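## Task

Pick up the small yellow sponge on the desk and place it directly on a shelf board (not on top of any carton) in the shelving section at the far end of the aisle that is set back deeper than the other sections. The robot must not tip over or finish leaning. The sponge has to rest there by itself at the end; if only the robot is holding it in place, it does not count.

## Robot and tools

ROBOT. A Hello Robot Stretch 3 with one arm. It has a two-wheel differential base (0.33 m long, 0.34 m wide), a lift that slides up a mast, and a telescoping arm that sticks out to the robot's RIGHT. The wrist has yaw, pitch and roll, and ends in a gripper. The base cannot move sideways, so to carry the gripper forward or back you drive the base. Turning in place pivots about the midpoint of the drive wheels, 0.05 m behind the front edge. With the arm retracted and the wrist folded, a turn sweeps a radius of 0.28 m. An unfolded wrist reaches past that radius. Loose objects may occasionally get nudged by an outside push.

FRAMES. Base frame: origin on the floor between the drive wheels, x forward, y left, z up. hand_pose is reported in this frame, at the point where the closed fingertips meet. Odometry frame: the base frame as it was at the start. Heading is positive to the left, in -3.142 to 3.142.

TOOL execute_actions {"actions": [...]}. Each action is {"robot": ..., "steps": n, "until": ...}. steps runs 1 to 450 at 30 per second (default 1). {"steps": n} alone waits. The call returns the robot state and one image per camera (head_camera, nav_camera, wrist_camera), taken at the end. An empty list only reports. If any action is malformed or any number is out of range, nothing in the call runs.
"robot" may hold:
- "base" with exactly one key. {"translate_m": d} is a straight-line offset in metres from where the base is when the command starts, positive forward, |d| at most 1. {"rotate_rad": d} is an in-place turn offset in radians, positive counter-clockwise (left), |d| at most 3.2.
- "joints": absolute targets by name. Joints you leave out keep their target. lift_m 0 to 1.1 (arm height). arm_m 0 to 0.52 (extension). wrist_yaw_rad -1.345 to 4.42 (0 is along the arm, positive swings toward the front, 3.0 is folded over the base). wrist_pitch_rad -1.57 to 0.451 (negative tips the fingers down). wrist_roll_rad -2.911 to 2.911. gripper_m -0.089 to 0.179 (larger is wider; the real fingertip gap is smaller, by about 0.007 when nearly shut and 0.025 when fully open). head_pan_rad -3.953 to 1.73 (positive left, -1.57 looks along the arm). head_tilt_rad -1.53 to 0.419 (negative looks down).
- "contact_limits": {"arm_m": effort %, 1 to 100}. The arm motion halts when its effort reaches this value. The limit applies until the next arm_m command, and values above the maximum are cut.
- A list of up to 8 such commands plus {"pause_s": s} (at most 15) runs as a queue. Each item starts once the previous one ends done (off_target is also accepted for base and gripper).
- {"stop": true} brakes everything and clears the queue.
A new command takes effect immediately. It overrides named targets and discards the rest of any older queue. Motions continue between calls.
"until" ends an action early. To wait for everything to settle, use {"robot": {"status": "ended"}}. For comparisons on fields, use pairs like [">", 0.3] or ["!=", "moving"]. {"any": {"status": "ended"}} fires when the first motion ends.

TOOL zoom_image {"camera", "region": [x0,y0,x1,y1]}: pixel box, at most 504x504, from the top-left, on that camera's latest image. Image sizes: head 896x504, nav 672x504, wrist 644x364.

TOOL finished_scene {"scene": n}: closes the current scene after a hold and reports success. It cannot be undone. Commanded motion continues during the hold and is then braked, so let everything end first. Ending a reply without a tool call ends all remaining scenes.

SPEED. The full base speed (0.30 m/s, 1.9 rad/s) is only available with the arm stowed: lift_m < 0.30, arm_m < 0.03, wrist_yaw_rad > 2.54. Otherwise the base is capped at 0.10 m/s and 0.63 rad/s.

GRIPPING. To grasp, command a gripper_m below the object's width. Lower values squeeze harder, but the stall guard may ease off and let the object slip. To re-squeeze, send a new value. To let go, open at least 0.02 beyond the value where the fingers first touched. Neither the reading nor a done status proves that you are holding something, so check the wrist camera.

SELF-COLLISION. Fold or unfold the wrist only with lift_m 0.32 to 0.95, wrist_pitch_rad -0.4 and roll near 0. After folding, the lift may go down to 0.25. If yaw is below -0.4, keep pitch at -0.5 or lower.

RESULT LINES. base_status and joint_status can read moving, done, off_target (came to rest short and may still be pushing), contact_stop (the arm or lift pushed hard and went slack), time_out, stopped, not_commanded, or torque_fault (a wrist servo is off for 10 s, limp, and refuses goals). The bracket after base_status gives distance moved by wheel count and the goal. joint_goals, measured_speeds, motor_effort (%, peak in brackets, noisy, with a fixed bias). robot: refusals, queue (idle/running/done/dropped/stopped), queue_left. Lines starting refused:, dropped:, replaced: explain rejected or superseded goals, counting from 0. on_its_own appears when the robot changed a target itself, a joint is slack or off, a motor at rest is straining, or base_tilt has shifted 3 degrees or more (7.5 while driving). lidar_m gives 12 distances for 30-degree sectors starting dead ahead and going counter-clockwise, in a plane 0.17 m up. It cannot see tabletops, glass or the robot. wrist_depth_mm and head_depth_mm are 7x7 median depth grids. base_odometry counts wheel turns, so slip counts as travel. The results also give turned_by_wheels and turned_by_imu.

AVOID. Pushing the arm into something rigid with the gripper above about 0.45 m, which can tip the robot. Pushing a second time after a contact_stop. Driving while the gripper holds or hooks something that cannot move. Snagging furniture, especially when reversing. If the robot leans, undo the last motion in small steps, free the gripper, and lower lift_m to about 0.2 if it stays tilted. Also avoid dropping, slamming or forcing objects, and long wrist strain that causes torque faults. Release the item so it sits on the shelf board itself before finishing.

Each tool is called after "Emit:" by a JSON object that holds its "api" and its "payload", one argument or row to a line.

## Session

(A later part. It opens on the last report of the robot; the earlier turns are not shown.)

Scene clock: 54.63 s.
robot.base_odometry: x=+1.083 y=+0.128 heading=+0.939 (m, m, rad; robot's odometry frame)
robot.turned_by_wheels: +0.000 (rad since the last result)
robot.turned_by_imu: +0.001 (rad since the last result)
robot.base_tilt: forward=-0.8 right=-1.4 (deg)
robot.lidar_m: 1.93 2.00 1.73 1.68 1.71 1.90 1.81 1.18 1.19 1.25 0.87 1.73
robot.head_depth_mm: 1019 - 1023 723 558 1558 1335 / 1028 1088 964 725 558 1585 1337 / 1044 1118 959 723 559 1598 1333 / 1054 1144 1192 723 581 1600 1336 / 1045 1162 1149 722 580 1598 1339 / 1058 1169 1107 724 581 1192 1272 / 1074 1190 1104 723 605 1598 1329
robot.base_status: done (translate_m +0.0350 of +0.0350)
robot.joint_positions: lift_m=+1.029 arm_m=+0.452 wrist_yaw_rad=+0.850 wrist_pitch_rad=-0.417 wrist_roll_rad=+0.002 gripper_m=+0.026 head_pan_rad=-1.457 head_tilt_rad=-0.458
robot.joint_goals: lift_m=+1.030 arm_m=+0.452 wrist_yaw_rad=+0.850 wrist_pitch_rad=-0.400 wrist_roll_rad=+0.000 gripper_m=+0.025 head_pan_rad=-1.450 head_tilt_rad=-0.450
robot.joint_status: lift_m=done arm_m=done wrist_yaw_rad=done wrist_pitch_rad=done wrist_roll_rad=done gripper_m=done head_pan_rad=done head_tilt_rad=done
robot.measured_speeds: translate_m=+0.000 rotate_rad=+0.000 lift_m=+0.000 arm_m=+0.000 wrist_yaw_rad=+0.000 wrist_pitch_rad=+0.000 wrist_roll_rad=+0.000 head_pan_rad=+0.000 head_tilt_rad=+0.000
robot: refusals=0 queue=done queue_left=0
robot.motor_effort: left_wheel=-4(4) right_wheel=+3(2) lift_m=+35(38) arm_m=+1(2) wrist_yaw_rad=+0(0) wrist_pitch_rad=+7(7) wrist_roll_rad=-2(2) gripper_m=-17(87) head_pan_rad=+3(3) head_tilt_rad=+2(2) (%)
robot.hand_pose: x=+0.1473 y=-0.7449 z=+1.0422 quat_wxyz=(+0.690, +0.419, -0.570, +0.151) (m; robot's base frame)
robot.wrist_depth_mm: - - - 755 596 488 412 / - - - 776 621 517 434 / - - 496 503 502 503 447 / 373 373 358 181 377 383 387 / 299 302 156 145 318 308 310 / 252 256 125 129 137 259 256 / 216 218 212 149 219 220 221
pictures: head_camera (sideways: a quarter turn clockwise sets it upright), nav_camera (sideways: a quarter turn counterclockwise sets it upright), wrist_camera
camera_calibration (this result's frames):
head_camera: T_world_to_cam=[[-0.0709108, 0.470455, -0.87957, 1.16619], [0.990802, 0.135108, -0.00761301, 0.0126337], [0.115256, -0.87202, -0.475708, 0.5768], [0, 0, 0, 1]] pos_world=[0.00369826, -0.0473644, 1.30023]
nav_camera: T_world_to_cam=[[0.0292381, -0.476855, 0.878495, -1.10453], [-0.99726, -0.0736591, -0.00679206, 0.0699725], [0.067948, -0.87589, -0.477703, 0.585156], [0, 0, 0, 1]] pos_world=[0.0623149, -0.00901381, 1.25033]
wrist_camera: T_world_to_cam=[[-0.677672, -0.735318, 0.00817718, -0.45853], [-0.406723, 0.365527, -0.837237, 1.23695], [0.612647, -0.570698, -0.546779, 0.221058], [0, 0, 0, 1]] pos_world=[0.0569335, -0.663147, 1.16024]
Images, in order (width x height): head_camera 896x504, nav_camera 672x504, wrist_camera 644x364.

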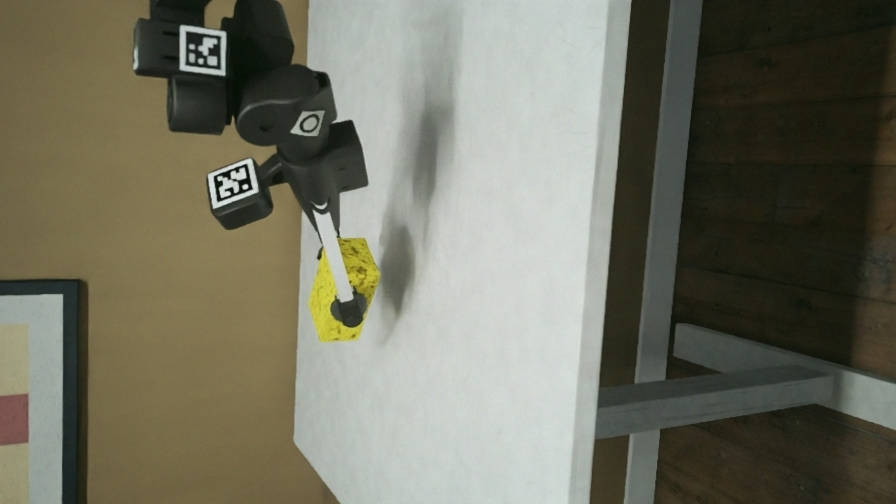

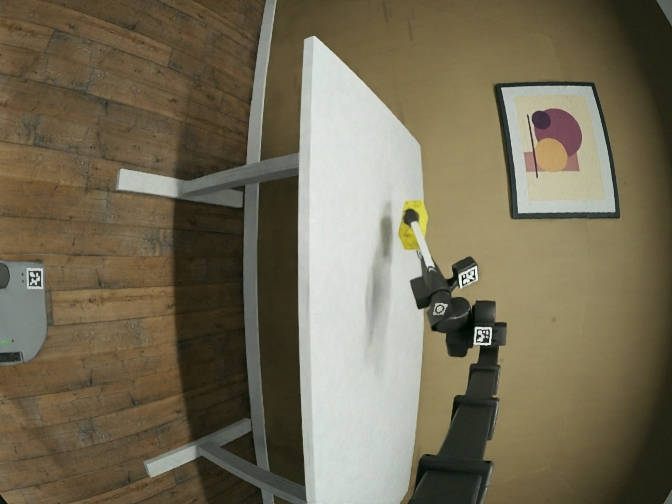

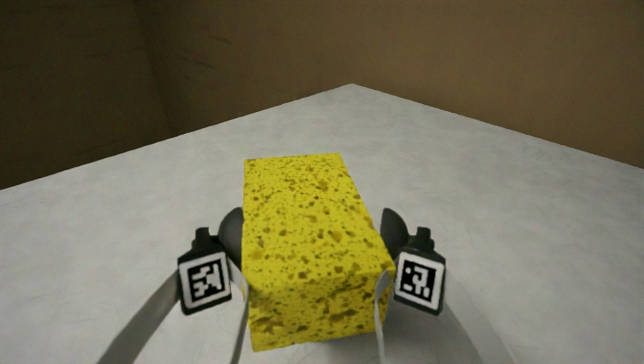

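Emit:
{"api": "execute_actions", "payload": {
  "actions": [
    {"robot": [{"joints": {"arm_m": 0.0, "head_pan_rad": 1.57, "head_tilt_rad": -0.2}}, {"joints": {"wrist_yaw_rad": 1.4, "wrist_pitch_rad": -0.4}}], "steps": 450, "until": {"robot": {"status": "ended"}}}
  ]
}}

Scene clock: 61.57 s.
robot.base_odometry: x=+1.083 y=+0.128 heading=+0.939 (m, m, rad; robot's odometry frame)
robot.turned_by_wheels: +0.000 (rad since the last result)
robot.turned_by_imu: +0.002 (rad since the last result)
robot.base_tilt: forward=-0.8 right=-1.4 (deg)
robot.lidar_m: 1.94 2.00 1.73 1.68 1.71 1.90 1.82 1.18 1.19 1.25 0.87 1.73
robot.head_depth_mm: 1448 1515 1584 1667 1748 1844 1656 / 2101 1841 2389 1864 1786 1856 1656 / 3123 3232 3368 3544 2851 2136 1646 / 3128 3247 3412 3602 3026 2132 1639 / 3062 2366 2434 2557 2520 2045 1642 / 1454 1518 1585 1665 1750 1842 1649 / 1453 1513 1577 1651 - - -
robot.base_status: done (translate_m +0.0350 of +0.0350)
robot.joint_positions: lift_m=+1.029 arm_m=+0.002 wrist_yaw_rad=+1.397 wrist_pitch_rad=-0.417 wrist_roll_rad=+0.002 gripper_m=+0.026 head_pan_rad=+1.563 head_tilt_rad=-0.211
robot.joint_goals: lift_m=+1.030 arm_m=+0.000 wrist_yaw_rad=+1.400 wrist_pitch_rad=-0.400 wrist_roll_rad=+0.000 gripper_m=+0.025 head_pan_rad=+1.570 head_tilt_rad=-0.200
robot.joint_status: lift_m=done arm_m=done wrist_yaw_rad=done wrist_pitch_rad=done wrist_roll_rad=done gripper_m=done head_pan_rad=done head_tilt_rad=done
robot.measured_speeds: translate_m=+0.000 rotate_rad=+0.000 lift_m=+0.000 arm_m=+0.000 wrist_yaw_rad=+0.000 wrist_pitch_rad=+0.000 wrist_roll_rad=+0.000 head_pan_rad=+0.000 head_tilt_rad=+0.000
robot: refusals=0 queue=done queue_left=0
robot.motor_effort: left_wheel=-4(4) right_wheel=+2(2) lift_m=+35(35) arm_m=-3(3) wrist_yaw_rad=+3(5) wrist_pitch_rad=+7(8) wrist_roll_rad=-2(2) gripper_m=-18(17) head_pan_rad=+3(38) head_tilt_rad=+4(19) (%)
robot.hand_pose: x=+0.1997 y=-0.1859 z=+1.0422 quat_wxyz=(+0.624, +0.557, -0.436, +0.332) (m; robot's base frame)
robot.wrist_depth_mm: - - - - - - 962 / - - - - - - - / - - - - - 511 528 / - - - 180 - 409 389 / - - 156 145 - - 312 / - - 125 130 137 - 294 / - - - 150 - - 957
pictures: head_camera (sideways: a quarter turn clockwise sets it upright), nav_camera (sideways: a quarter turn counterclockwise sets it upright), wrist_camera
camera_calibration (this result's frames):
head_camera: T_world_to_cam=[[0.0151018, -0.246207, -0.9691, 1.28252], [-0.999855, -0.0113773, -0.0126906, 0.0313905], [-0.00790121, 0.96915, -0.246343, 0.27906], [0, 0, 0, 1]] pos_world=[0.0142225, 0.0456711, 1.31203]
nav_camera: T_world_to_cam=[[0.0270413, 0.247718, 0.968455, -1.22193], [0.998852, -0.0450075, -0.0163777, 0.0702794], [0.0395307, 0.967786, -0.248651, 0.287246], [0, 0, 0, 1]] pos_world=[-0.0485113, 0.0278639, 1.25596]
wrist_camera: T_world_to_cam=[[-0.19643, -0.980484, 0.00818294, -0.153568], [-0.537638, 0.100724, -0.837138, 1.03073], [0.819976, -0.168839, -0.546931, 0.541393], [0, 0, 0, 1]] pos_world=[0.0800645, -0.162981, 1.16022]
Images, in order (width x height): head_camera 896x504, nav_camera 672x504, wrist_camera 644x364.

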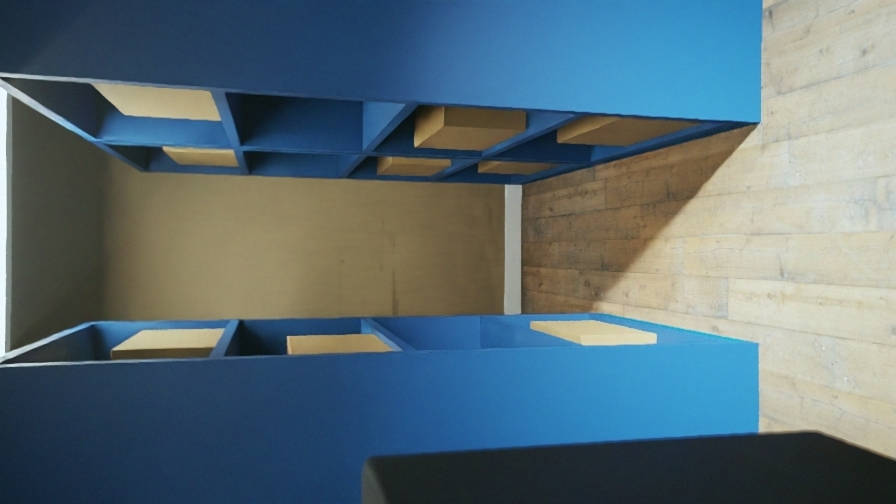

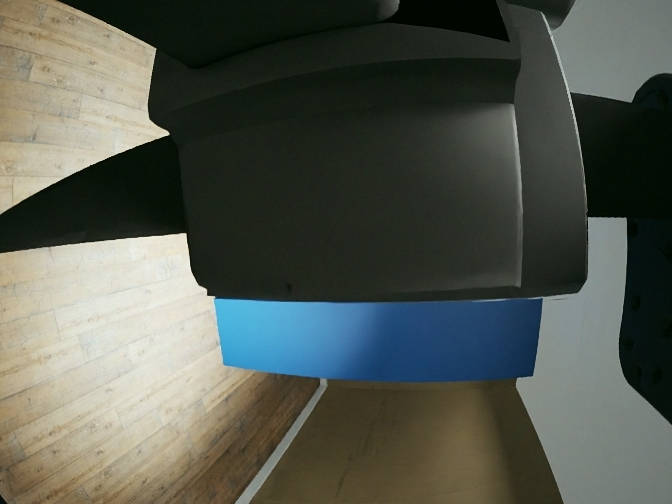

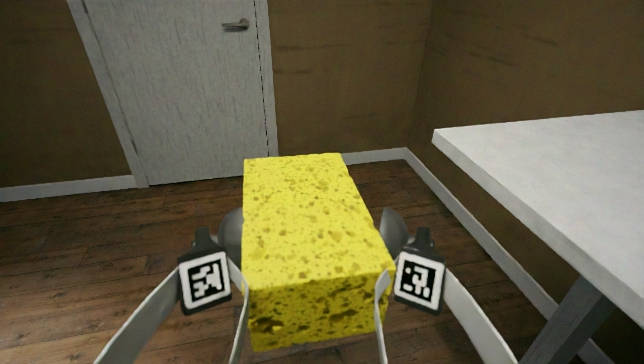

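Emit:
{"api": "execute_actions", "payload": {
  "actions": [
    {"robot": [{"base": {"translate_m": 0.03}, "joints": {"lift_m": 0.92, "head_pan_rad": 0.0, "head_tilt_rad": -0.35}}, {"base": {"rotate_rad": 1.565}, "joints": {"wrist_yaw_rad": 2.65, "lift_m": 0.28}}], "steps": 450, "until": {"robot": {"status": "ended"}}}
  ]
}}

Scene clock: 73.17 s.
robot.base_odometry: x=+1.101 y=+0.152 heading=+2.504 (m, m, rad; robot's odometry frame)
robot.turned_by_wheels: +1.565 (rad since the last result)
robot.turned_by_imu: +1.584 (rad since the last result)
robot.base_tilt: forward=-0.9 right=-1.4 (deg)
robot.lidar_m: 1.68 1.71 1.93 1.84 1.20 1.21 1.25 0.86 1.71 1.91 1.97 1.74
robot.head_depth_mm: 1405 1497 1596 1733 1876 1797 1451 / 1771 2274 1638 1767 1909 1798 1453 / 3012 3207 3356 3046 2350 1798 1451 / 3048 3301 3488 3419 2345 1790 1451 / 3012 3153 2533 2636 2229 1781 1454 / 1420 1512 1607 1735 1881 1791 1444 / 1407 1500 1612 1738 1871 1795 1445
robot.base_status: done (rotate_rad +1.5649 of +1.5650)
robot.joint_positions: lift_m=+0.281 arm_m=+0.002 wrist_yaw_rad=+2.647 wrist_pitch_rad=-0.418 wrist_roll_rad=+0.002 gripper_m=+0.026 head_pan_rad=+0.007 head_tilt_rad=-0.346
robot.joint_goals: lift_m=+0.280 arm_m=+0.000 wrist_yaw_rad=+2.650 wrist_pitch_rad=-0.400 wrist_roll_rad=+0.000 gripper_m=+0.025 head_pan_rad=+0.000 head_tilt_rad=-0.350
robot.joint_status: lift_m=done arm_m=done wrist_yaw_rad=done wrist_pitch_rad=done wrist_roll_rad=done gripper_m=done head_pan_rad=done head_tilt_rad=done
robot.measured_speeds: translate_m=+0.000 rotate_rad=+0.000 lift_m=+0.000 arm_m=+0.000 wrist_yaw_rad=+0.000 wrist_pitch_rad=+0.000 wrist_roll_rad=+0.000 head_pan_rad=+0.000 head_tilt_rad=+0.000
robot: refusals=0 queue=done queue_left=0
robot.motor_effort: left_wheel=-4(10) right_wheel=+3(6) lift_m=+12(34) arm_m=-3(3) wrist_yaw_rad=+3(4) wrist_pitch_rad=+7(8) wrist_roll_rad=-2(2) gripper_m=-17(18) head_pan_rad=-4(38) head_tilt_rad=-2(13) (%)
robot.hand_pose: x=+0.0852 y=+0.0505 z=+0.2933 quat_wxyz=(+0.312, +0.707, -0.027, +0.634) (m; robot's base frame)
robot.wrist_depth_mm: - - - - - - - / - - - - - - - / 946 1000 974 958 998 994 - / 738 740 699 181 733 753 774 / 588 591 156 145 612 610 611 / 514 503 125 129 137 498 504 / - - 139 150 429 429 437
pictures: head_camera (sideways: a quarter turn clockwise sets it upright), nav_camera (sideways: a quarter turn counterclockwise sets it upright), wrist_camera
camera_calibration (this result's frames):
head_camera: T_world_to_cam=[[-0.373853, -0.0196556, -0.92728, 1.23028], [-0.0277561, 0.999565, -0.00999735, 0.0219524], [0.927073, 0.0220001, -0.374236, 0.439804], [0, 0, 0, 1]] pos_world=[0.0528224, -0.00743671, 1.30562]
nav_camera: T_world_to_cam=[[0.375886, -0.0224612, 0.926394, -1.16913], [-0.0320299, -0.999424, -0.0112356, 0.069871], [0.926112, -0.0254489, -0.376389, 0.448085], [0, 0, 0, 1]] pos_world=[0.0267223, 0.0549739, 1.25252]
wrist_camera: T_world_to_cam=[[0.868613, -0.495423, 0.00820728, -0.0533911], [-0.265326, -0.479051, -0.836727, 0.324357], [0.418466, 0.724614, -0.547559, 0.254839], [0, 0, 0, 1]] pos_world=[0.0257952, -0.0557276, 0.411376]
Images, in order (width x height): head_camera 896x504, nav_camera 672x504, wrist_camera 644x364.

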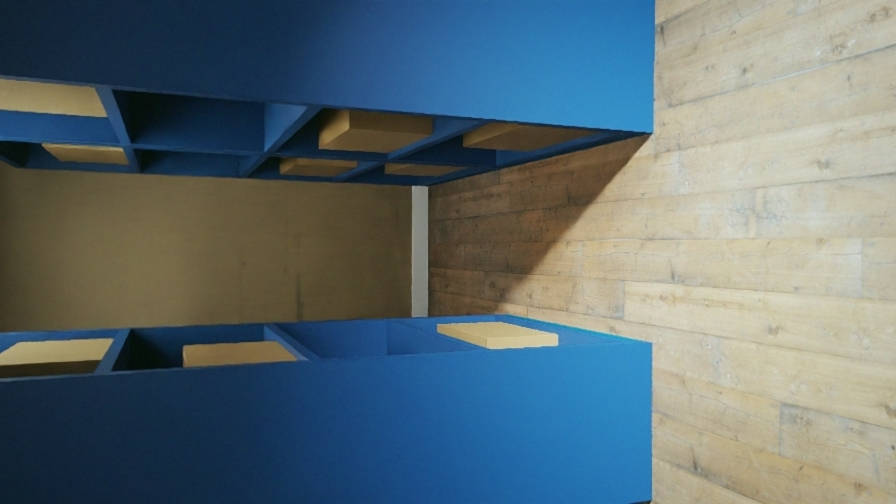

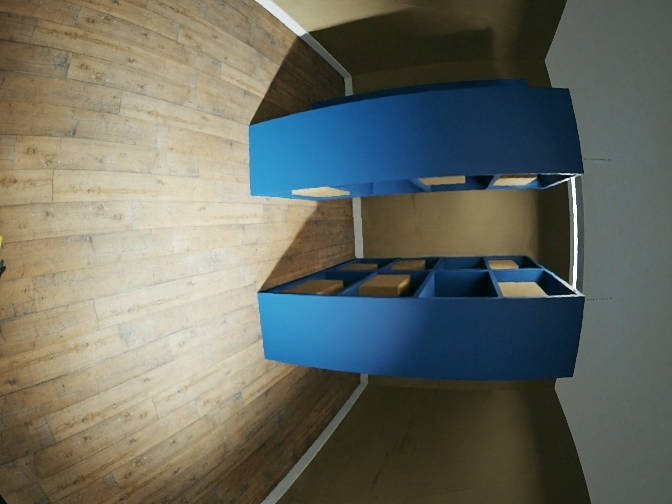

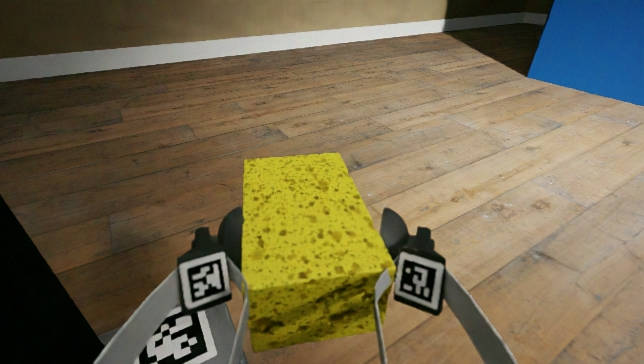

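Emit:
{"api": "execute_actions", "payload": {
  "actions": [
    {"robot": {"base": {"translate_m": 1.0}, "joints": {"head_tilt_rad": -0.5}}, "steps": 450, "until": {"robot": {"translate_m": [">", 0.7]}}},
    {"robot": {"base": {"translate_m": 1.0}}, "steps": 450, "until": {"robot": {"translate_m": [">", 0.7]}}},
    {"robot": {"base": {"translate_m": 0.5}}, "steps": 450, "until": {"robot": {"status": "ended"}}}
  ]
}}

Scene clock: 82.77 s.
robot.base_odometry: x=-0.437 y=+1.293 heading=+2.504 (m, m, rad; robot's odometry frame)
robot.turned_by_wheels: +0.000 (rad since the last result)
robot.turned_by_imu: +0.009 (rad since the last result)
robot.base_tilt: forward=-0.8 right=-1.4 (deg)
robot.lidar_m: 1.05 0.51 0.38 0.51 0.40 2.64 3.16 2.72 0.35 0.30 0.31 0.41
robot.head_depth_mm: 1317 1403 1074 1179 1023 902 1030 / 1349 1434 1513 1479 1467 1428 1279 / 1374 1494 1641 1821 1918 1550 1295 / 1372 1499 1639 1833 1914 1549 1300 / 1371 1490 1643 1832 1932 1554 1302 / 1371 1501 1652 1847 1923 1555 1305 / 1377 1503 1645 1839 1920 1553 1072
robot.base_status: done (translate_m +0.5000 of +0.5000)
robot.joint_positions: lift_m=+0.281 arm_m=+0.002 wrist_yaw_rad=+2.648 wrist_pitch_rad=-0.418 wrist_roll_rad=+0.002 gripper_m=+0.026 head_pan_rad=+0.007 head_tilt_rad=-0.494
robot.joint_goals: lift_m=+0.280 arm_m=+0.000 wrist_yaw_rad=+2.650 wrist_pitch_rad=-0.400 wrist_roll_rad=+0.000 gripper_m=+0.025 head_pan_rad=+0.000 head_tilt_rad=-0.500
robot.joint_status: lift_m=done arm_m=done wrist_yaw_rad=done wrist_pitch_rad=done wrist_roll_rad=done gripper_m=done head_pan_rad=done head_tilt_rad=done
robot.measured_speeds: translate_m=+0.000 rotate_rad=+0.000 lift_m=+0.000 arm_m=+0.000 wrist_yaw_rad=+0.000 wrist_pitch_rad=+0.000 wrist_roll_rad=+0.000 head_pan_rad=+0.000 head_tilt_rad=+0.000
robot: refusals=0 queue=done queue_left=0
robot.motor_effort: left_wheel=-5(10) right_wheel=+2(7) lift_m=+12(12) arm_m=-3(3) wrist_yaw_rad=+3(3) wrist_pitch_rad=+8(8) wrist_roll_rad=-2(2) gripper_m=-18(18) head_pan_rad=-3(3) head_tilt_rad=-2(12) (%)
robot.hand_pose: x=+0.0851 y=+0.0506 z=+0.2932 quat_wxyz=(+0.312, +0.707, -0.027, +0.634) (m; robot's base frame)
robot.wrist_depth_mm: 610 659 480 463 558 - - / 637 730 436 463 567 - - / 672 758 490 520 643 981 - / 585 607 551 181 681 745 745 / 488 488 156 145 628 613 611 / 422 441 125 129 137 501 503 / - - 139 149 425 432 433
pictures: head_camera (sideways: a quarter turn clockwise sets it upright), nav_camera (sideways: a quarter turn counterclockwise sets it upright), wrist_camera
camera_calibration (this result's frames):
head_camera: T_world_to_cam=[[-0.507287, -0.0205565, -0.861532, 1.14532], [-0.0289374, 0.999558, -0.00681089, 0.0178095], [0.861291, 0.0214754, -0.507658, 0.613821], [0, 0, 0, 1]] pos_world=[0.0528448, -0.00743994, 1.29846]
nav_camera: T_world_to_cam=[[0.509167, -0.0215615, 0.860398, -1.08385], [-0.033337, -0.99943, -0.0053174, 0.0621725], [0.860022, -0.0259757, -0.509595, 0.621822], [0, 0, 0, 1]] pos_world=[0.0191545, 0.0549198, 1.24975]
wrist_camera: T_world_to_cam=[[0.868878, -0.494959, 0.0082104, -0.0533185], [-0.265123, -0.47929, -0.836654, 0.324291], [0.418044, 0.724773, -0.54767, 0.254897], [0, 0, 0, 1]] pos_world=[0.0257461, -0.0557034, 0.411357]
Images, in order (width x height): head_camera 896x504, nav_camera 672x504, wrist_camera 644x364.

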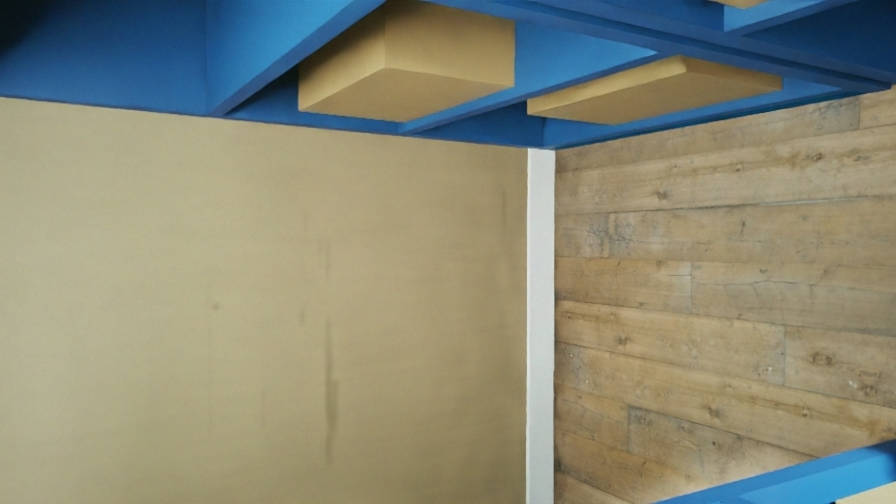

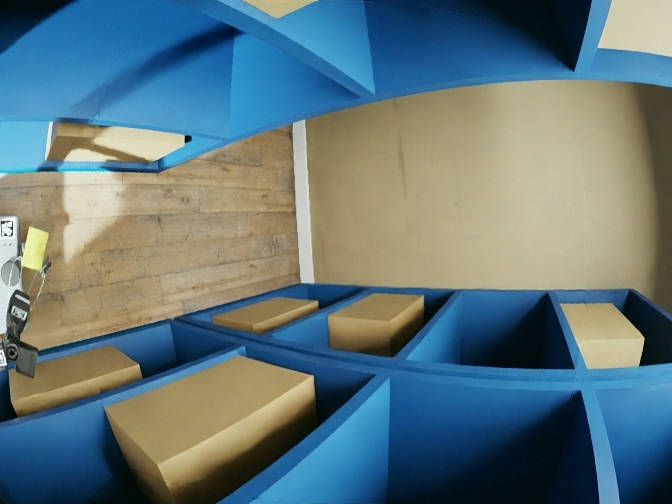

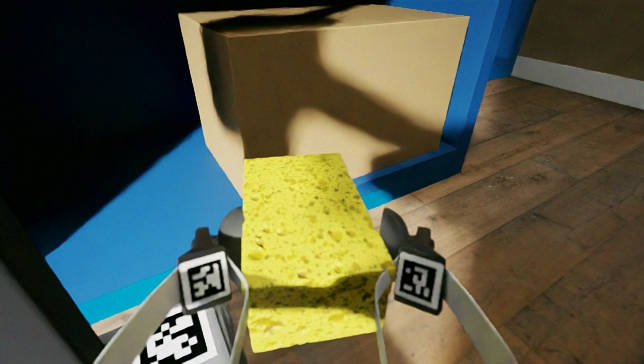

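Emit:
{"api": "zoom_image", "payload": {
  "camera": "nav_camera",
  "region": [0, 60, 336, 312]
}}

Emit:
{"api": "zoom_image", "payload": {
  "camera": "head_camera",
  "region": [560, 300, 896, 504]
}}

Region (0, 60, 336, 312) of nav_camera's 672x504 image, scaled by 1.500, with more detail than that image has; it fills the top 378 rows of this view, and the rest is white.

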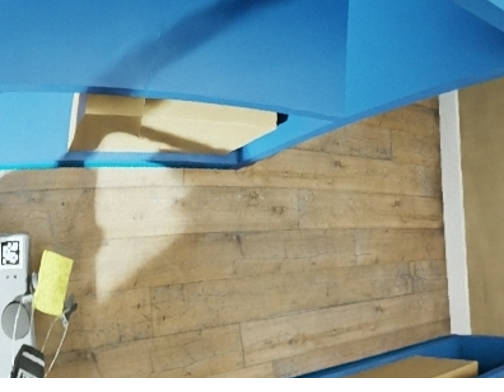

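Region (560, 300, 896, 504) of head_camera's 896x504 image, scaled by 1.500, with more detail than that image has; it fills the top 306 rows of this view, and the rest is white.

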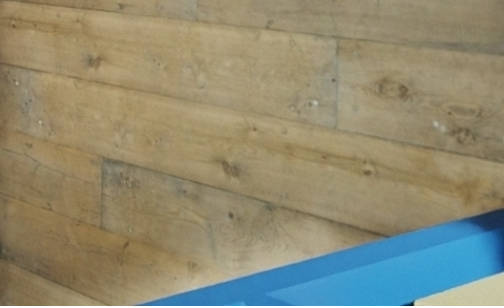

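Emit:
{"api": "execute_actions", "payload": {
  "actions": [
    {"robot": [{"base": {"rotate_rad": 0.03}}, {"base": {"translate_m": 0.5}}, {"base": {"rotate_rad": 0.35}}, {"base": {"translate_m": 0.6}, "joints": {"head_pan_rad": 0.9, "head_tilt_rad": -0.4}}], "steps": 450, "until": {"robot": {"status": "ended"}}}
  ]
}}

Scene clock: 96.43 s.
robot.base_odometry: x=-1.427 y=+1.732 heading=+2.883 (m, m, rad; robot's odometry frame)
robot.turned_by_wheels: +0.380 (rad since the last result)
robot.turned_by_imu: +0.389 (rad since the last result)
robot.base_tilt: forward=-0.8 right=-1.4 (deg)
robot.lidar_m: 0.57 0.70 0.60 0.61 0.42 0.40 0.88 0.58 0.50 0.51 0.63 0.57
robot.head_depth_mm: 775 805 836 796 911 932 1040 / 915 965 982 749 1122 988 1212 / 930 1006 1061 750 1252 986 1237 / 904 975 1028 709 1212 990 942 / 879 944 999 709 1184 990 882 / 858 919 979 709 1162 990 836 / 838 891 951 707 1130 990 815
robot.base_status: done (translate_m +0.6000 of +0.6000)
robot.joint_positions: lift_m=+0.281 arm_m=+0.002 wrist_yaw_rad=+2.648 wrist_pitch_rad=-0.418 wrist_roll_rad=+0.002 gripper_m=+0.026 head_pan_rad=+0.893 head_tilt_rad=-0.408
robot.joint_goals: lift_m=+0.280 arm_m=+0.000 wrist_yaw_rad=+2.650 wrist_pitch_rad=-0.400 wrist_roll_rad=+0.000 gripper_m=+0.025 head_pan_rad=+0.900 head_tilt_rad=-0.400
robot.joint_status: lift_m=done arm_m=done wrist_yaw_rad=done wrist_pitch_rad=done wrist_roll_rad=done gripper_m=done head_pan_rad=done head_tilt_rad=done
robot.measured_speeds: translate_m=+0.000 rotate_rad=+0.000 lift_m=+0.000 arm_m=+0.000 wrist_yaw_rad=+0.000 wrist_pitch_rad=+0.000 wrist_roll_rad=+0.000 head_pan_rad=+0.000 head_tilt_rad=+0.000
robot: refusals=0 queue=done queue_left=0
robot.motor_effort: left_wheel=-4(13) right_wheel=+3(7) lift_m=+12(12) arm_m=-3(3) wrist_yaw_rad=+2(2) wrist_pitch_rad=+8(8) wrist_roll_rad=-2(1) gripper_m=-17(17) head_pan_rad=+4(38) head_tilt_rad=+3(8) (%)
robot.hand_pose: x=+0.0850 y=+0.0506 z=+0.2932 quat_wxyz=(+0.312, +0.707, -0.027, +0.634) (m; robot's base frame)
robot.wrist_depth_mm: 593 569 566 605 996 650 503 / 607 611 606 637 - 675 506 / 604 699 674 727 810 701 510 / 616 677 694 180 748 679 517 / 585 588 156 146 623 597 519 / 522 498 125 129 137 510 487 / - - 138 150 424 436 430
pictures: head_camera (sideways: a quarter turn clockwise sets it upright), nav_camera (sideways: a quarter turn counterclockwise sets it upright), wrist_camera
camera_calibration (this result's frames):
head_camera: T_world_to_cam=[[-0.257059, -0.346424, -0.90217, 1.1968], [-0.792071, 0.610367, -0.00868591, 0.0249066], [0.553664, 0.71235, -0.431293, 0.516331], [0, 0, 0, 1]] pos_world=[0.0415033, 0.0315899, 1.30263]
nav_camera: T_world_to_cam=[[0.290927, 0.32131, 0.901178, -1.13571], [0.753385, -0.657521, -0.00878006, 0.0618822], [0.589722, 0.681488, -0.433361, 0.524275], [0, 0, 0, 1]] pos_world=[-0.0253878, 0.0483173, 1.25122]
wrist_camera: T_world_to_cam=[[0.868934, -0.494859, 0.00821345, -0.0533027], [-0.265107, -0.479393, -0.836601, 0.324254], [0.417937, 0.724774, -0.547751, 0.254927], [0, 0, 0, 1]] pos_world=[0.0257353, -0.0556965, 0.411346]
Images, in order (width x height): head_camera 896x504, nav_camera 672x504, wrist_camera 644x364.

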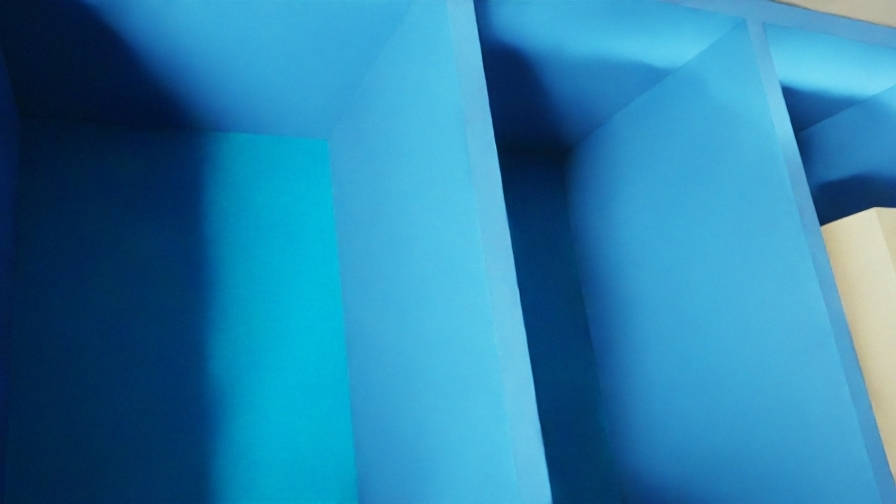

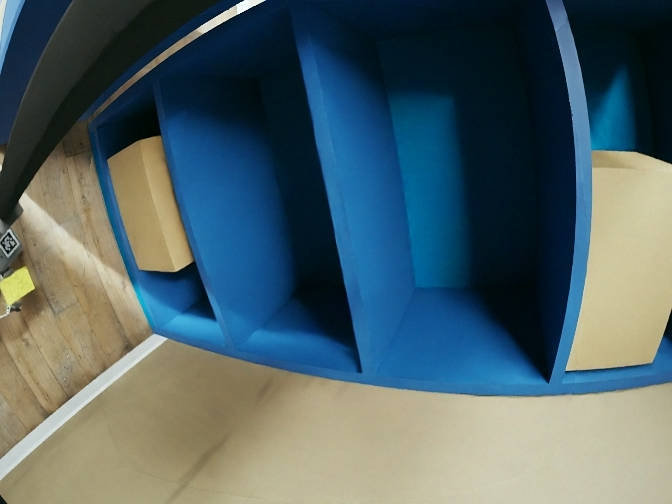

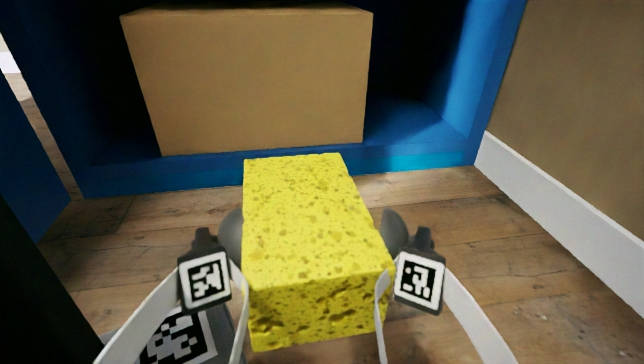

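Emit:
{"api": "execute_actions", "payload": {
  "actions": [
    {"robot": [{"base": {"rotate_rad": 2.77}, "joints": {"head_pan_rad": -1.3, "head_tilt_rad": -0.6}}, {"joints": {"lift_m": 0.56, "wrist_pitch_rad": -0.4, "wrist_roll_rad": 0.0}}], "steps": 450, "until": {"robot": {"lift_m": [">", 0.34]}}},
    {"robot": {"joints": {"wrist_yaw_rad": 0.0, "lift_m": 0.56}}, "steps": 450, "until": {"robot": {"status": "ended"}}}
  ]
}}

Scene clock: 104.43 s.
robot.base_odometry: x=-1.427 y=+1.732 heading=-0.630 (m, m, rad; robot's odometry frame)
robot.turned_by_wheels: +2.770 (rad since the last result)
robot.turned_by_imu: +2.796 (rad since the last result)
robot.base_tilt: forward=-0.8 right=-1.4 (deg)
robot.lidar_m: 0.43 0.86 0.53 0.50 0.52 0.60 0.57 0.59 0.64 0.60 0.57 0.41
robot.head_depth_mm: 842 899 678 1149 1015 887 1027 / 863 924 679 1170 1014 909 668 / 884 947 679 1188 1015 1012 1151 / 897 961 680 1204 1015 1065 1181 / 743 799 716 944 962 1138 1210 / 596 631 674 777 884 989 1099 / 537 602 657 698 737 789 841
robot.base_status: done (rotate_rad +2.7699 of +2.7700)
robot.joint_positions: lift_m=+0.559 arm_m=+0.002 wrist_yaw_rad=+0.003 wrist_pitch_rad=-0.418 wrist_roll_rad=+0.002 gripper_m=+0.026 head_pan_rad=-1.293 head_tilt_rad=-0.593
robot.joint_goals: lift_m=+0.560 arm_m=+0.000 wrist_yaw_rad=+0.000 wrist_pitch_rad=-0.400 wrist_roll_rad=+0.000 gripper_m=+0.025 head_pan_rad=-1.300 head_tilt_rad=-0.600
robot.joint_status: lift_m=done arm_m=done wrist_yaw_rad=done wrist_pitch_rad=done wrist_roll_rad=done gripper_m=done head_pan_rad=done head_tilt_rad=done
robot.measured_speeds: translate_m=+0.000 rotate_rad=+0.000 lift_m=+0.000 arm_m=+0.000 wrist_yaw_rad=+0.000 wrist_pitch_rad=+0.000 wrist_roll_rad=+0.000 head_pan_rad=+0.000 head_tilt_rad=+0.000
robot: refusals=0 queue=done queue_left=0
robot.motor_effort: left_wheel=-4(13) right_wheel=+2(9) lift_m=+35(43) arm_m=-3(3) wrist_yaw_rad=-3(4) wrist_pitch_rad=+7(7) wrist_roll_rad=-1(2) gripper_m=-17(18) head_pan_rad=-3(38) head_tilt_rad=-3(16) (%)
robot.hand_pose: x=-0.0209 y=-0.3713 z=+0.5720 quat_wxyz=(+0.691, +0.148, -0.692, -0.146) (m; robot's base frame)
robot.wrist_depth_mm: 456 674 703 694 744 720 518 / 447 551 560 570 567 583 500 / 370 374 374 379 389 393 409 / 436 629 562 181 692 763 516 / 463 572 156 145 547 783 524 / 479 622 125 129 138 737 564 / 518 607 608 150 636 671 583
pictures: head_camera (sideways: a quarter turn clockwise sets it upright), nav_camera (sideways: a quarter turn counterclockwise sets it upright), wrist_camera
camera_calibration (this result's frames):
head_camera: T_world_to_cam=[[-0.178027, 0.562271, -0.807563, 1.07295], [0.955235, 0.295813, -0.0046199, 0.00895292], [0.23629, -0.772234, -0.589764, 0.724455], [0, 0, 0, 1]] pos_world=[0.0112801, -0.0464852, 1.29377]
nav_camera: T_world_to_cam=[[0.137915, -0.575234, 0.806279, -1.01103], [-0.972014, -0.234918, -0.00133715, 0.0627162], [0.190179, -0.78353, -0.591535, 0.732513], [0, 0, 0, 1]] pos_world=[0.0610877, 0.00710271, 1.24856]
wrist_camera: T_world_to_cam=[[-0.999734, 0.0214121, 0.00852626, -0.0198987], [0.0045978, 0.547802, -0.836595, 0.714191], [-0.022584, -0.836334, -0.547755, 0.168802], [0, 0, 0, 1]] pos_world=[-0.0193649, -0.249634, 0.690121]
Images, in order (width x height): head_camera 896x504, nav_camera 672x504, wrist_camera 644x364.

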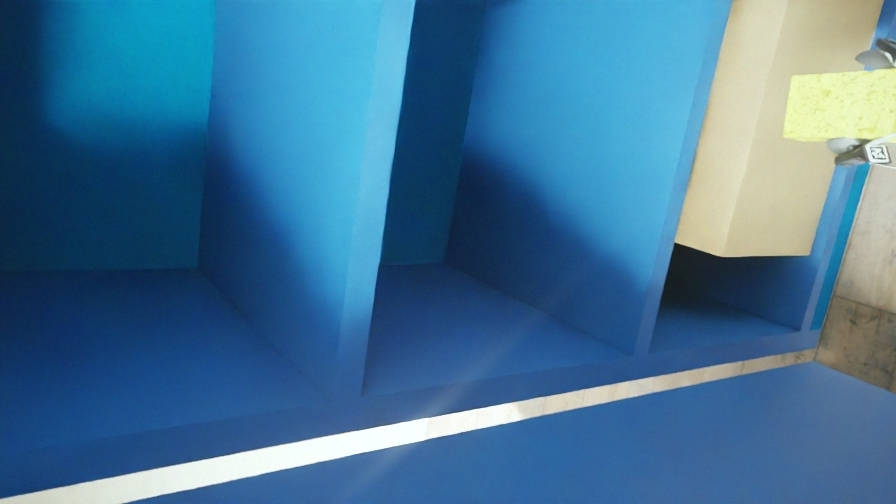

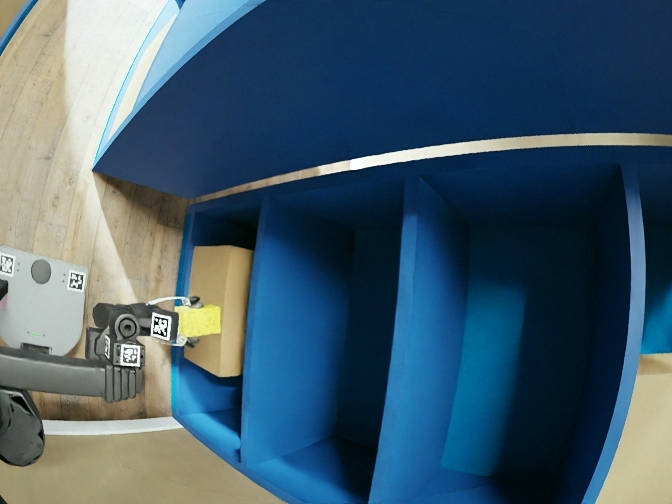

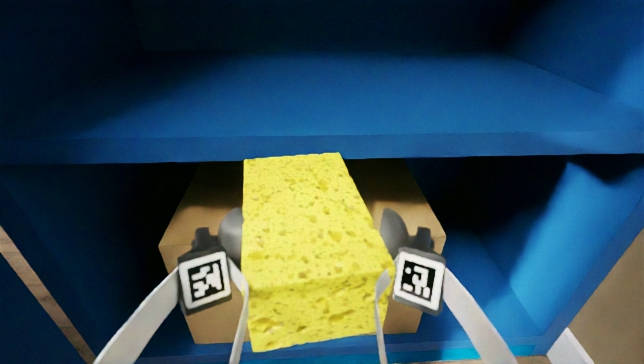

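Emit:
{"api": "zoom_image", "payload": {
  "camera": "head_camera",
  "region": [560, 100, 896, 400]
}}

Emit:
{"api": "zoom_image", "payload": {
  "camera": "wrist_camera",
  "region": [160, 30, 480, 230]
}}

Region (560, 100, 896, 400) of head_camera's 896x504 image, scaled by 1.500, with more detail than that image has; it fills the top 450 rows of this view, and the rest is white.

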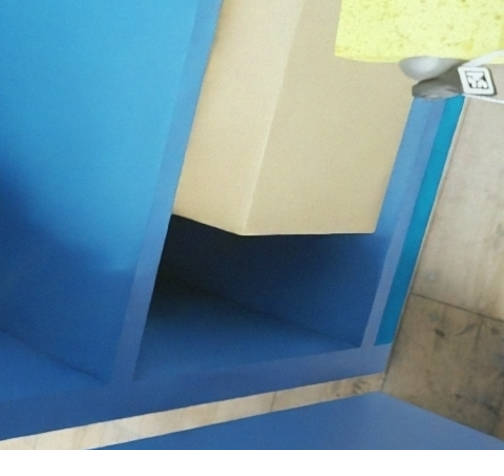

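Region (160, 30, 480, 230) of wrist_camera's 644x364 image, scaled by 1.575; it fills the top 315 rows of this view, and the rest is white.

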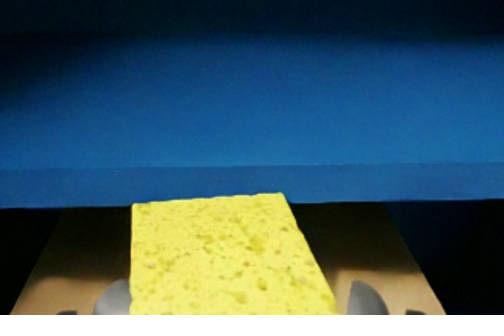

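Emit:
{"api": "execute_actions", "payload": {
  "actions": [
    {"robot": [{"joints": {"lift_m": 0.6}}, {"joints": {"arm_m": 0.38}, "contact_limits": {"arm_m": 20}}, {"joints": {"lift_m": 0.565}}], "steps": 450, "until": {"robot": {"status": "ended"}}}
  ]
}}

Scene clock: 112.10 s.
robot.base_odometry: x=-1.427 y=+1.732 heading=-0.630 (m, m, rad; robot's odometry frame)
robot.turned_by_wheels: +0.000 (rad since the last result)
robot.turned_by_imu: +0.002 (rad since the last result)
robot.base_tilt: forward=-0.9 right=-1.4 (deg)
robot.lidar_m: 0.43 0.87 0.53 0.50 0.52 0.60 0.57 0.59 0.64 0.61 0.57 0.40
robot.head_depth_mm: 839 899 675 1144 1073 981 1032 / 861 921 677 1174 1013 985 1097 / 882 947 678 1188 1016 1013 1148 / 895 959 680 1205 1015 1068 1191 / 744 799 716 943 960 1135 1213 / 597 631 672 776 883 991 1092 / 537 601 656 699 739 787 843
robot.base_status: done (rotate_rad +2.7699 of +2.7700)
robot.joint_positions: lift_m=+0.566 arm_m=+0.380 wrist_yaw_rad=+0.001 wrist_pitch_rad=-0.418 wrist_roll_rad=+0.002 gripper_m=+0.026 head_pan_rad=-1.293 head_tilt_rad=-0.593
robot.joint_goals: lift_m=+0.565 arm_m=+0.380 wrist_yaw_rad=+0.000 wrist_pitch_rad=-0.400 wrist_roll_rad=+0.000 gripper_m=+0.025 head_pan_rad=-1.300 head_tilt_rad=-0.600
robot.joint_status: lift_m=done arm_m=done wrist_yaw_rad=done wrist_pitch_rad=done wrist_roll_rad=done gripper_m=done head_pan_rad=done head_tilt_rad=done
robot.measured_speeds: translate_m=+0.000 rotate_rad=+0.000 lift_m=+0.000 arm_m=+0.000 wrist_yaw_rad=+0.000 wrist_pitch_rad=+0.000 wrist_roll_rad=+0.000 head_pan_rad=+0.000 head_tilt_rad=+0.000
robot: refusals=0 queue=done queue_left=0
robot.motor_effort: left_wheel=-4(4) right_wheel=+3(3) lift_m=+12(36) arm_m=+1(1) wrist_yaw_rad=-2(4) wrist_pitch_rad=+8(7) wrist_roll_rad=-2(1) gripper_m=-18(17) head_pan_rad=-3(4) head_tilt_rad=-4(3) (%)
robot.contact_limits: arm_m 20 (drawing in: default 20, maximum 32; extending or still: default 25, maximum 42)
robot.hand_pose: x=-0.0212 y=-0.7491 z=+0.5782 quat_wxyz=(+0.691, +0.147, -0.692, -0.147) (m; robot's base frame)
robot.wrist_depth_mm: 355 362 366 373 380 385 404 / 384 386 402 407 413 418 430 / 376 380 386 397 396 397 402 / 293 292 282 181 297 299 302 / 233 234 157 145 248 241 241 / 196 197 125 129 137 199 201 / 168 168 165 150 171 172 172
pictures: head_camera (sideways: a quarter turn clockwise sets it upright), nav_camera (sideways: a quarter turn counterclockwise sets it upright), wrist_camera
camera_calibration (this result's frames):
head_camera: T_world_to_cam=[[-0.178002, 0.562279, -0.807563, 1.07295], [0.955248, 0.295771, -0.0046199, 0.00895283], [0.236256, -0.772245, -0.589764, 0.724456], [0, 0, 0, 1]] pos_world=[0.011278, -0.0464855, 1.29377]
nav_camera: T_world_to_cam=[[0.137889, -0.575241, 0.806278, -1.01103], [-0.972025, -0.234875, -0.00133715, 0.0627162], [0.190144, -0.783538, -0.591535, 0.732514], [0, 0, 0, 1]] pos_world=[0.061088, 0.00710027, 1.24856]
wrist_camera: T_world_to_cam=[[-0.999704, 0.0227788, 0.00852608, -0.0111457], [0.00534694, 0.547799, -0.836593, 0.926349], [-0.0237272, -0.8363, -0.547758, -0.143706], [0, 0, 0, 1]] pos_world=[-0.0195052, -0.62738, 0.696356]
Images, in order (width x height): head_camera 896x504, nav_camera 672x504, wrist_camera 644x364.

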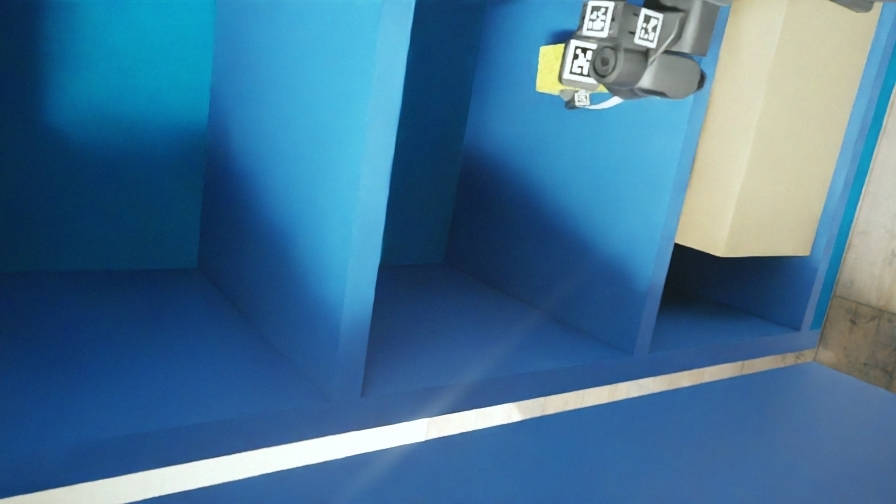

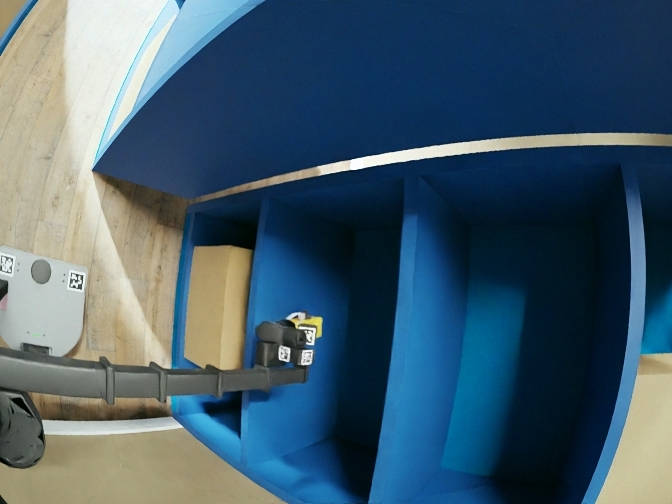

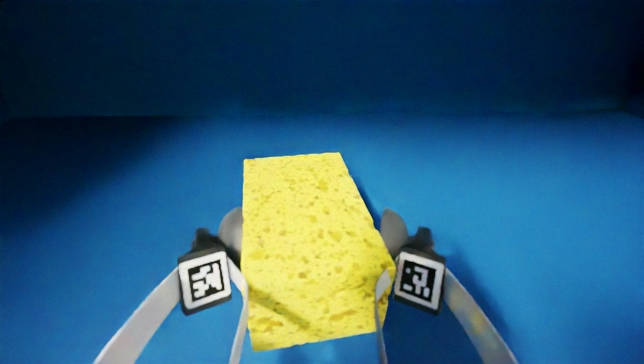

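Emit:
{"api": "execute_actions", "payload": {
  "actions": [
    {"robot": [{"joints": {"lift_m": 0.551}}, {"joints": {"gripper_m": 0.13}}, {"pause_s": 0.3}], "steps": 450, "until": {"robot": {"status": "ended"}}}
  ]
}}

Scene clock: 115.13 s.
robot.base_odometry: x=-1.427 y=+1.732 heading=-0.630 (m, m, rad; robot's odometry frame)
robot.turned_by_wheels: +0.000 (rad since the last result)
robot.turned_by_imu: +0.001 (rad since the last result)
robot.base_tilt: forward=-0.8 right=-1.3 (deg)
robot.lidar_m: 0.43 0.86 0.53 0.50 0.52 0.60 0.57 0.59 0.64 0.61 0.57 0.40
robot.head_depth_mm: 840 900 676 1145 1077 993 1033 / 862 922 677 1177 1030 991 1100 / 881 946 678 1195 1017 1013 1144 / 895 962 680 1201 1017 1064 1187 / 744 798 716 946 961 1139 1208 / 596 630 670 776 884 988 1096 / 537 602 656 698 740 787 840
robot.base_status: done (rotate_rad +2.7699 of +2.7700)
robot.joint_positions: lift_m=+0.552 arm_m=+0.380 wrist_yaw_rad=+0.001 wrist_pitch_rad=-0.418 wrist_roll_rad=+0.002 gripper_m=+0.130 head_pan_rad=-1.293 head_tilt_rad=-0.593
robot.joint_goals: lift_m=+0.551 arm_m=+0.380 wrist_yaw_rad=+0.000 wrist_pitch_rad=-0.400 wrist_roll_rad=+0.000 gripper_m=+0.130 head_pan_rad=-1.300 head_tilt_rad=-0.600
robot.joint_status: lift_m=done arm_m=done wrist_yaw_rad=done wrist_pitch_rad=done wrist_roll_rad=done gripper_m=done head_pan_rad=done head_tilt_rad=done
robot.measured_speeds: translate_m=+0.000 rotate_rad=+0.000 lift_m=+0.000 arm_m=+0.000 wrist_yaw_rad=+0.000 wrist_pitch_rad=+0.000 wrist_roll_rad=+0.000 head_pan_rad=+0.000 head_tilt_rad=+0.000
robot: refusals=0 queue=done queue_left=0
robot.motor_effort: left_wheel=-4(5) right_wheel=+2(2) lift_m=+12(10) arm_m=+1(1) wrist_yaw_rad=-2(2) wrist_pitch_rad=+8(7) wrist_roll_rad=-1(1) gripper_m=+0(80) head_pan_rad=-3(3) head_tilt_rad=-3(2) (%)
robot.contact_limits: arm_m 20 (drawing in: default 20, maximum 32; extending or still: default 25, maximum 42)
robot.hand_pose: x=-0.0212 y=-0.7491 z=+0.5642 quat_wxyz=(+0.691, +0.147, -0.692, -0.147) (m; robot's base frame)
robot.wrist_depth_mm: 353 362 368 372 378 387 391 / 383 394 399 411 414 423 432 / 346 353 353 357 358 362 366 / 261 266 257 189 272 274 277 / 212 223 207 152 217 228 221 / 180 - 174 132 170 190 185 / - 154 151 148 156 153 158
pictures: head_camera (sideways: a quarter turn clockwise sets it upright), nav_camera (sideways: a quarter turn counterclockwise sets it upright), wrist_camera
camera_calibration (this result's frames):
head_camera: T_world_to_cam=[[-0.178002, 0.562279, -0.807563, 1.07295], [0.955248, 0.295771, -0.0046199, 0.00895284], [0.236256, -0.772245, -0.589764, 0.724456], [0, 0, 0, 1]] pos_world=[0.011278, -0.0464855, 1.29377]
nav_camera: T_world_to_cam=[[0.137889, -0.575241, 0.806278, -1.01103], [-0.972025, -0.234875, -0.00133715, 0.0627162], [0.190144, -0.783538, -0.591535, 0.732514], [0, 0, 0, 1]] pos_world=[0.061088, 0.00710027, 1.24856]
wrist_camera: T_world_to_cam=[[-0.999704, 0.0227797, 0.00852627, -0.0110259], [0.00534727, 0.547799, -0.836593, 0.914628], [-0.023728, -0.8363, -0.547759, -0.151381], [0, 0, 0, 1]] pos_world=[-0.0195053, -0.627381, 0.682345]
Images, in order (width x height): head_camera 896x504, nav_camera 672x504, wrist_camera 644x364.

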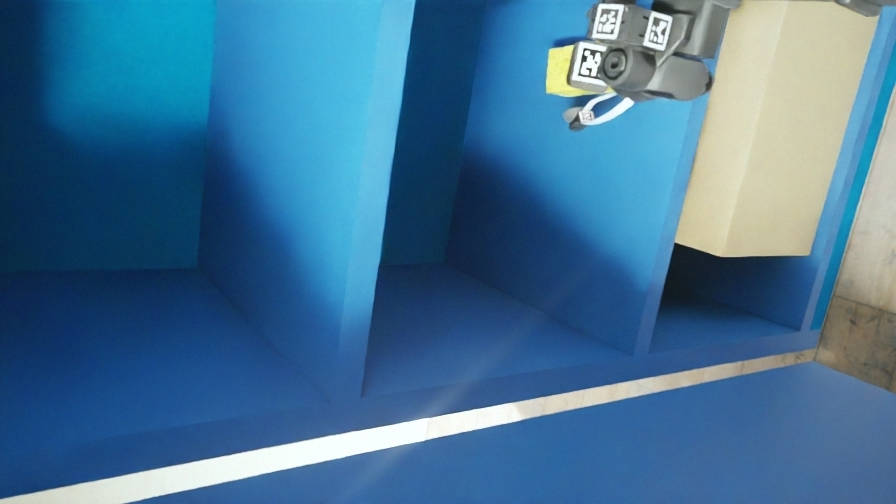

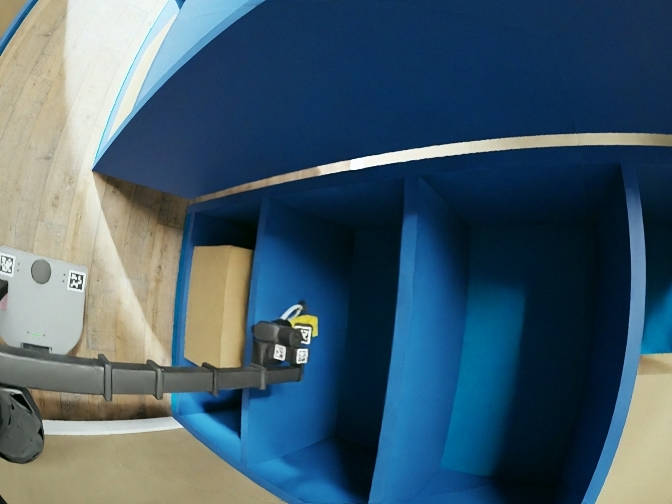

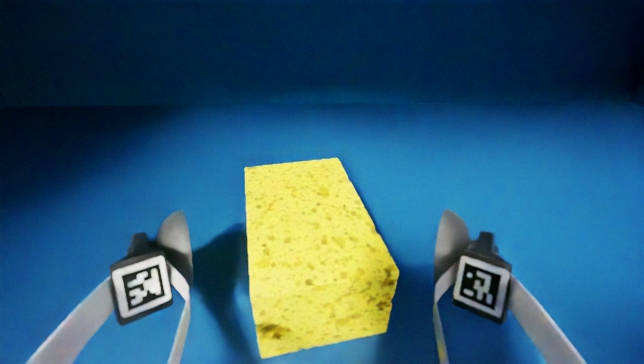

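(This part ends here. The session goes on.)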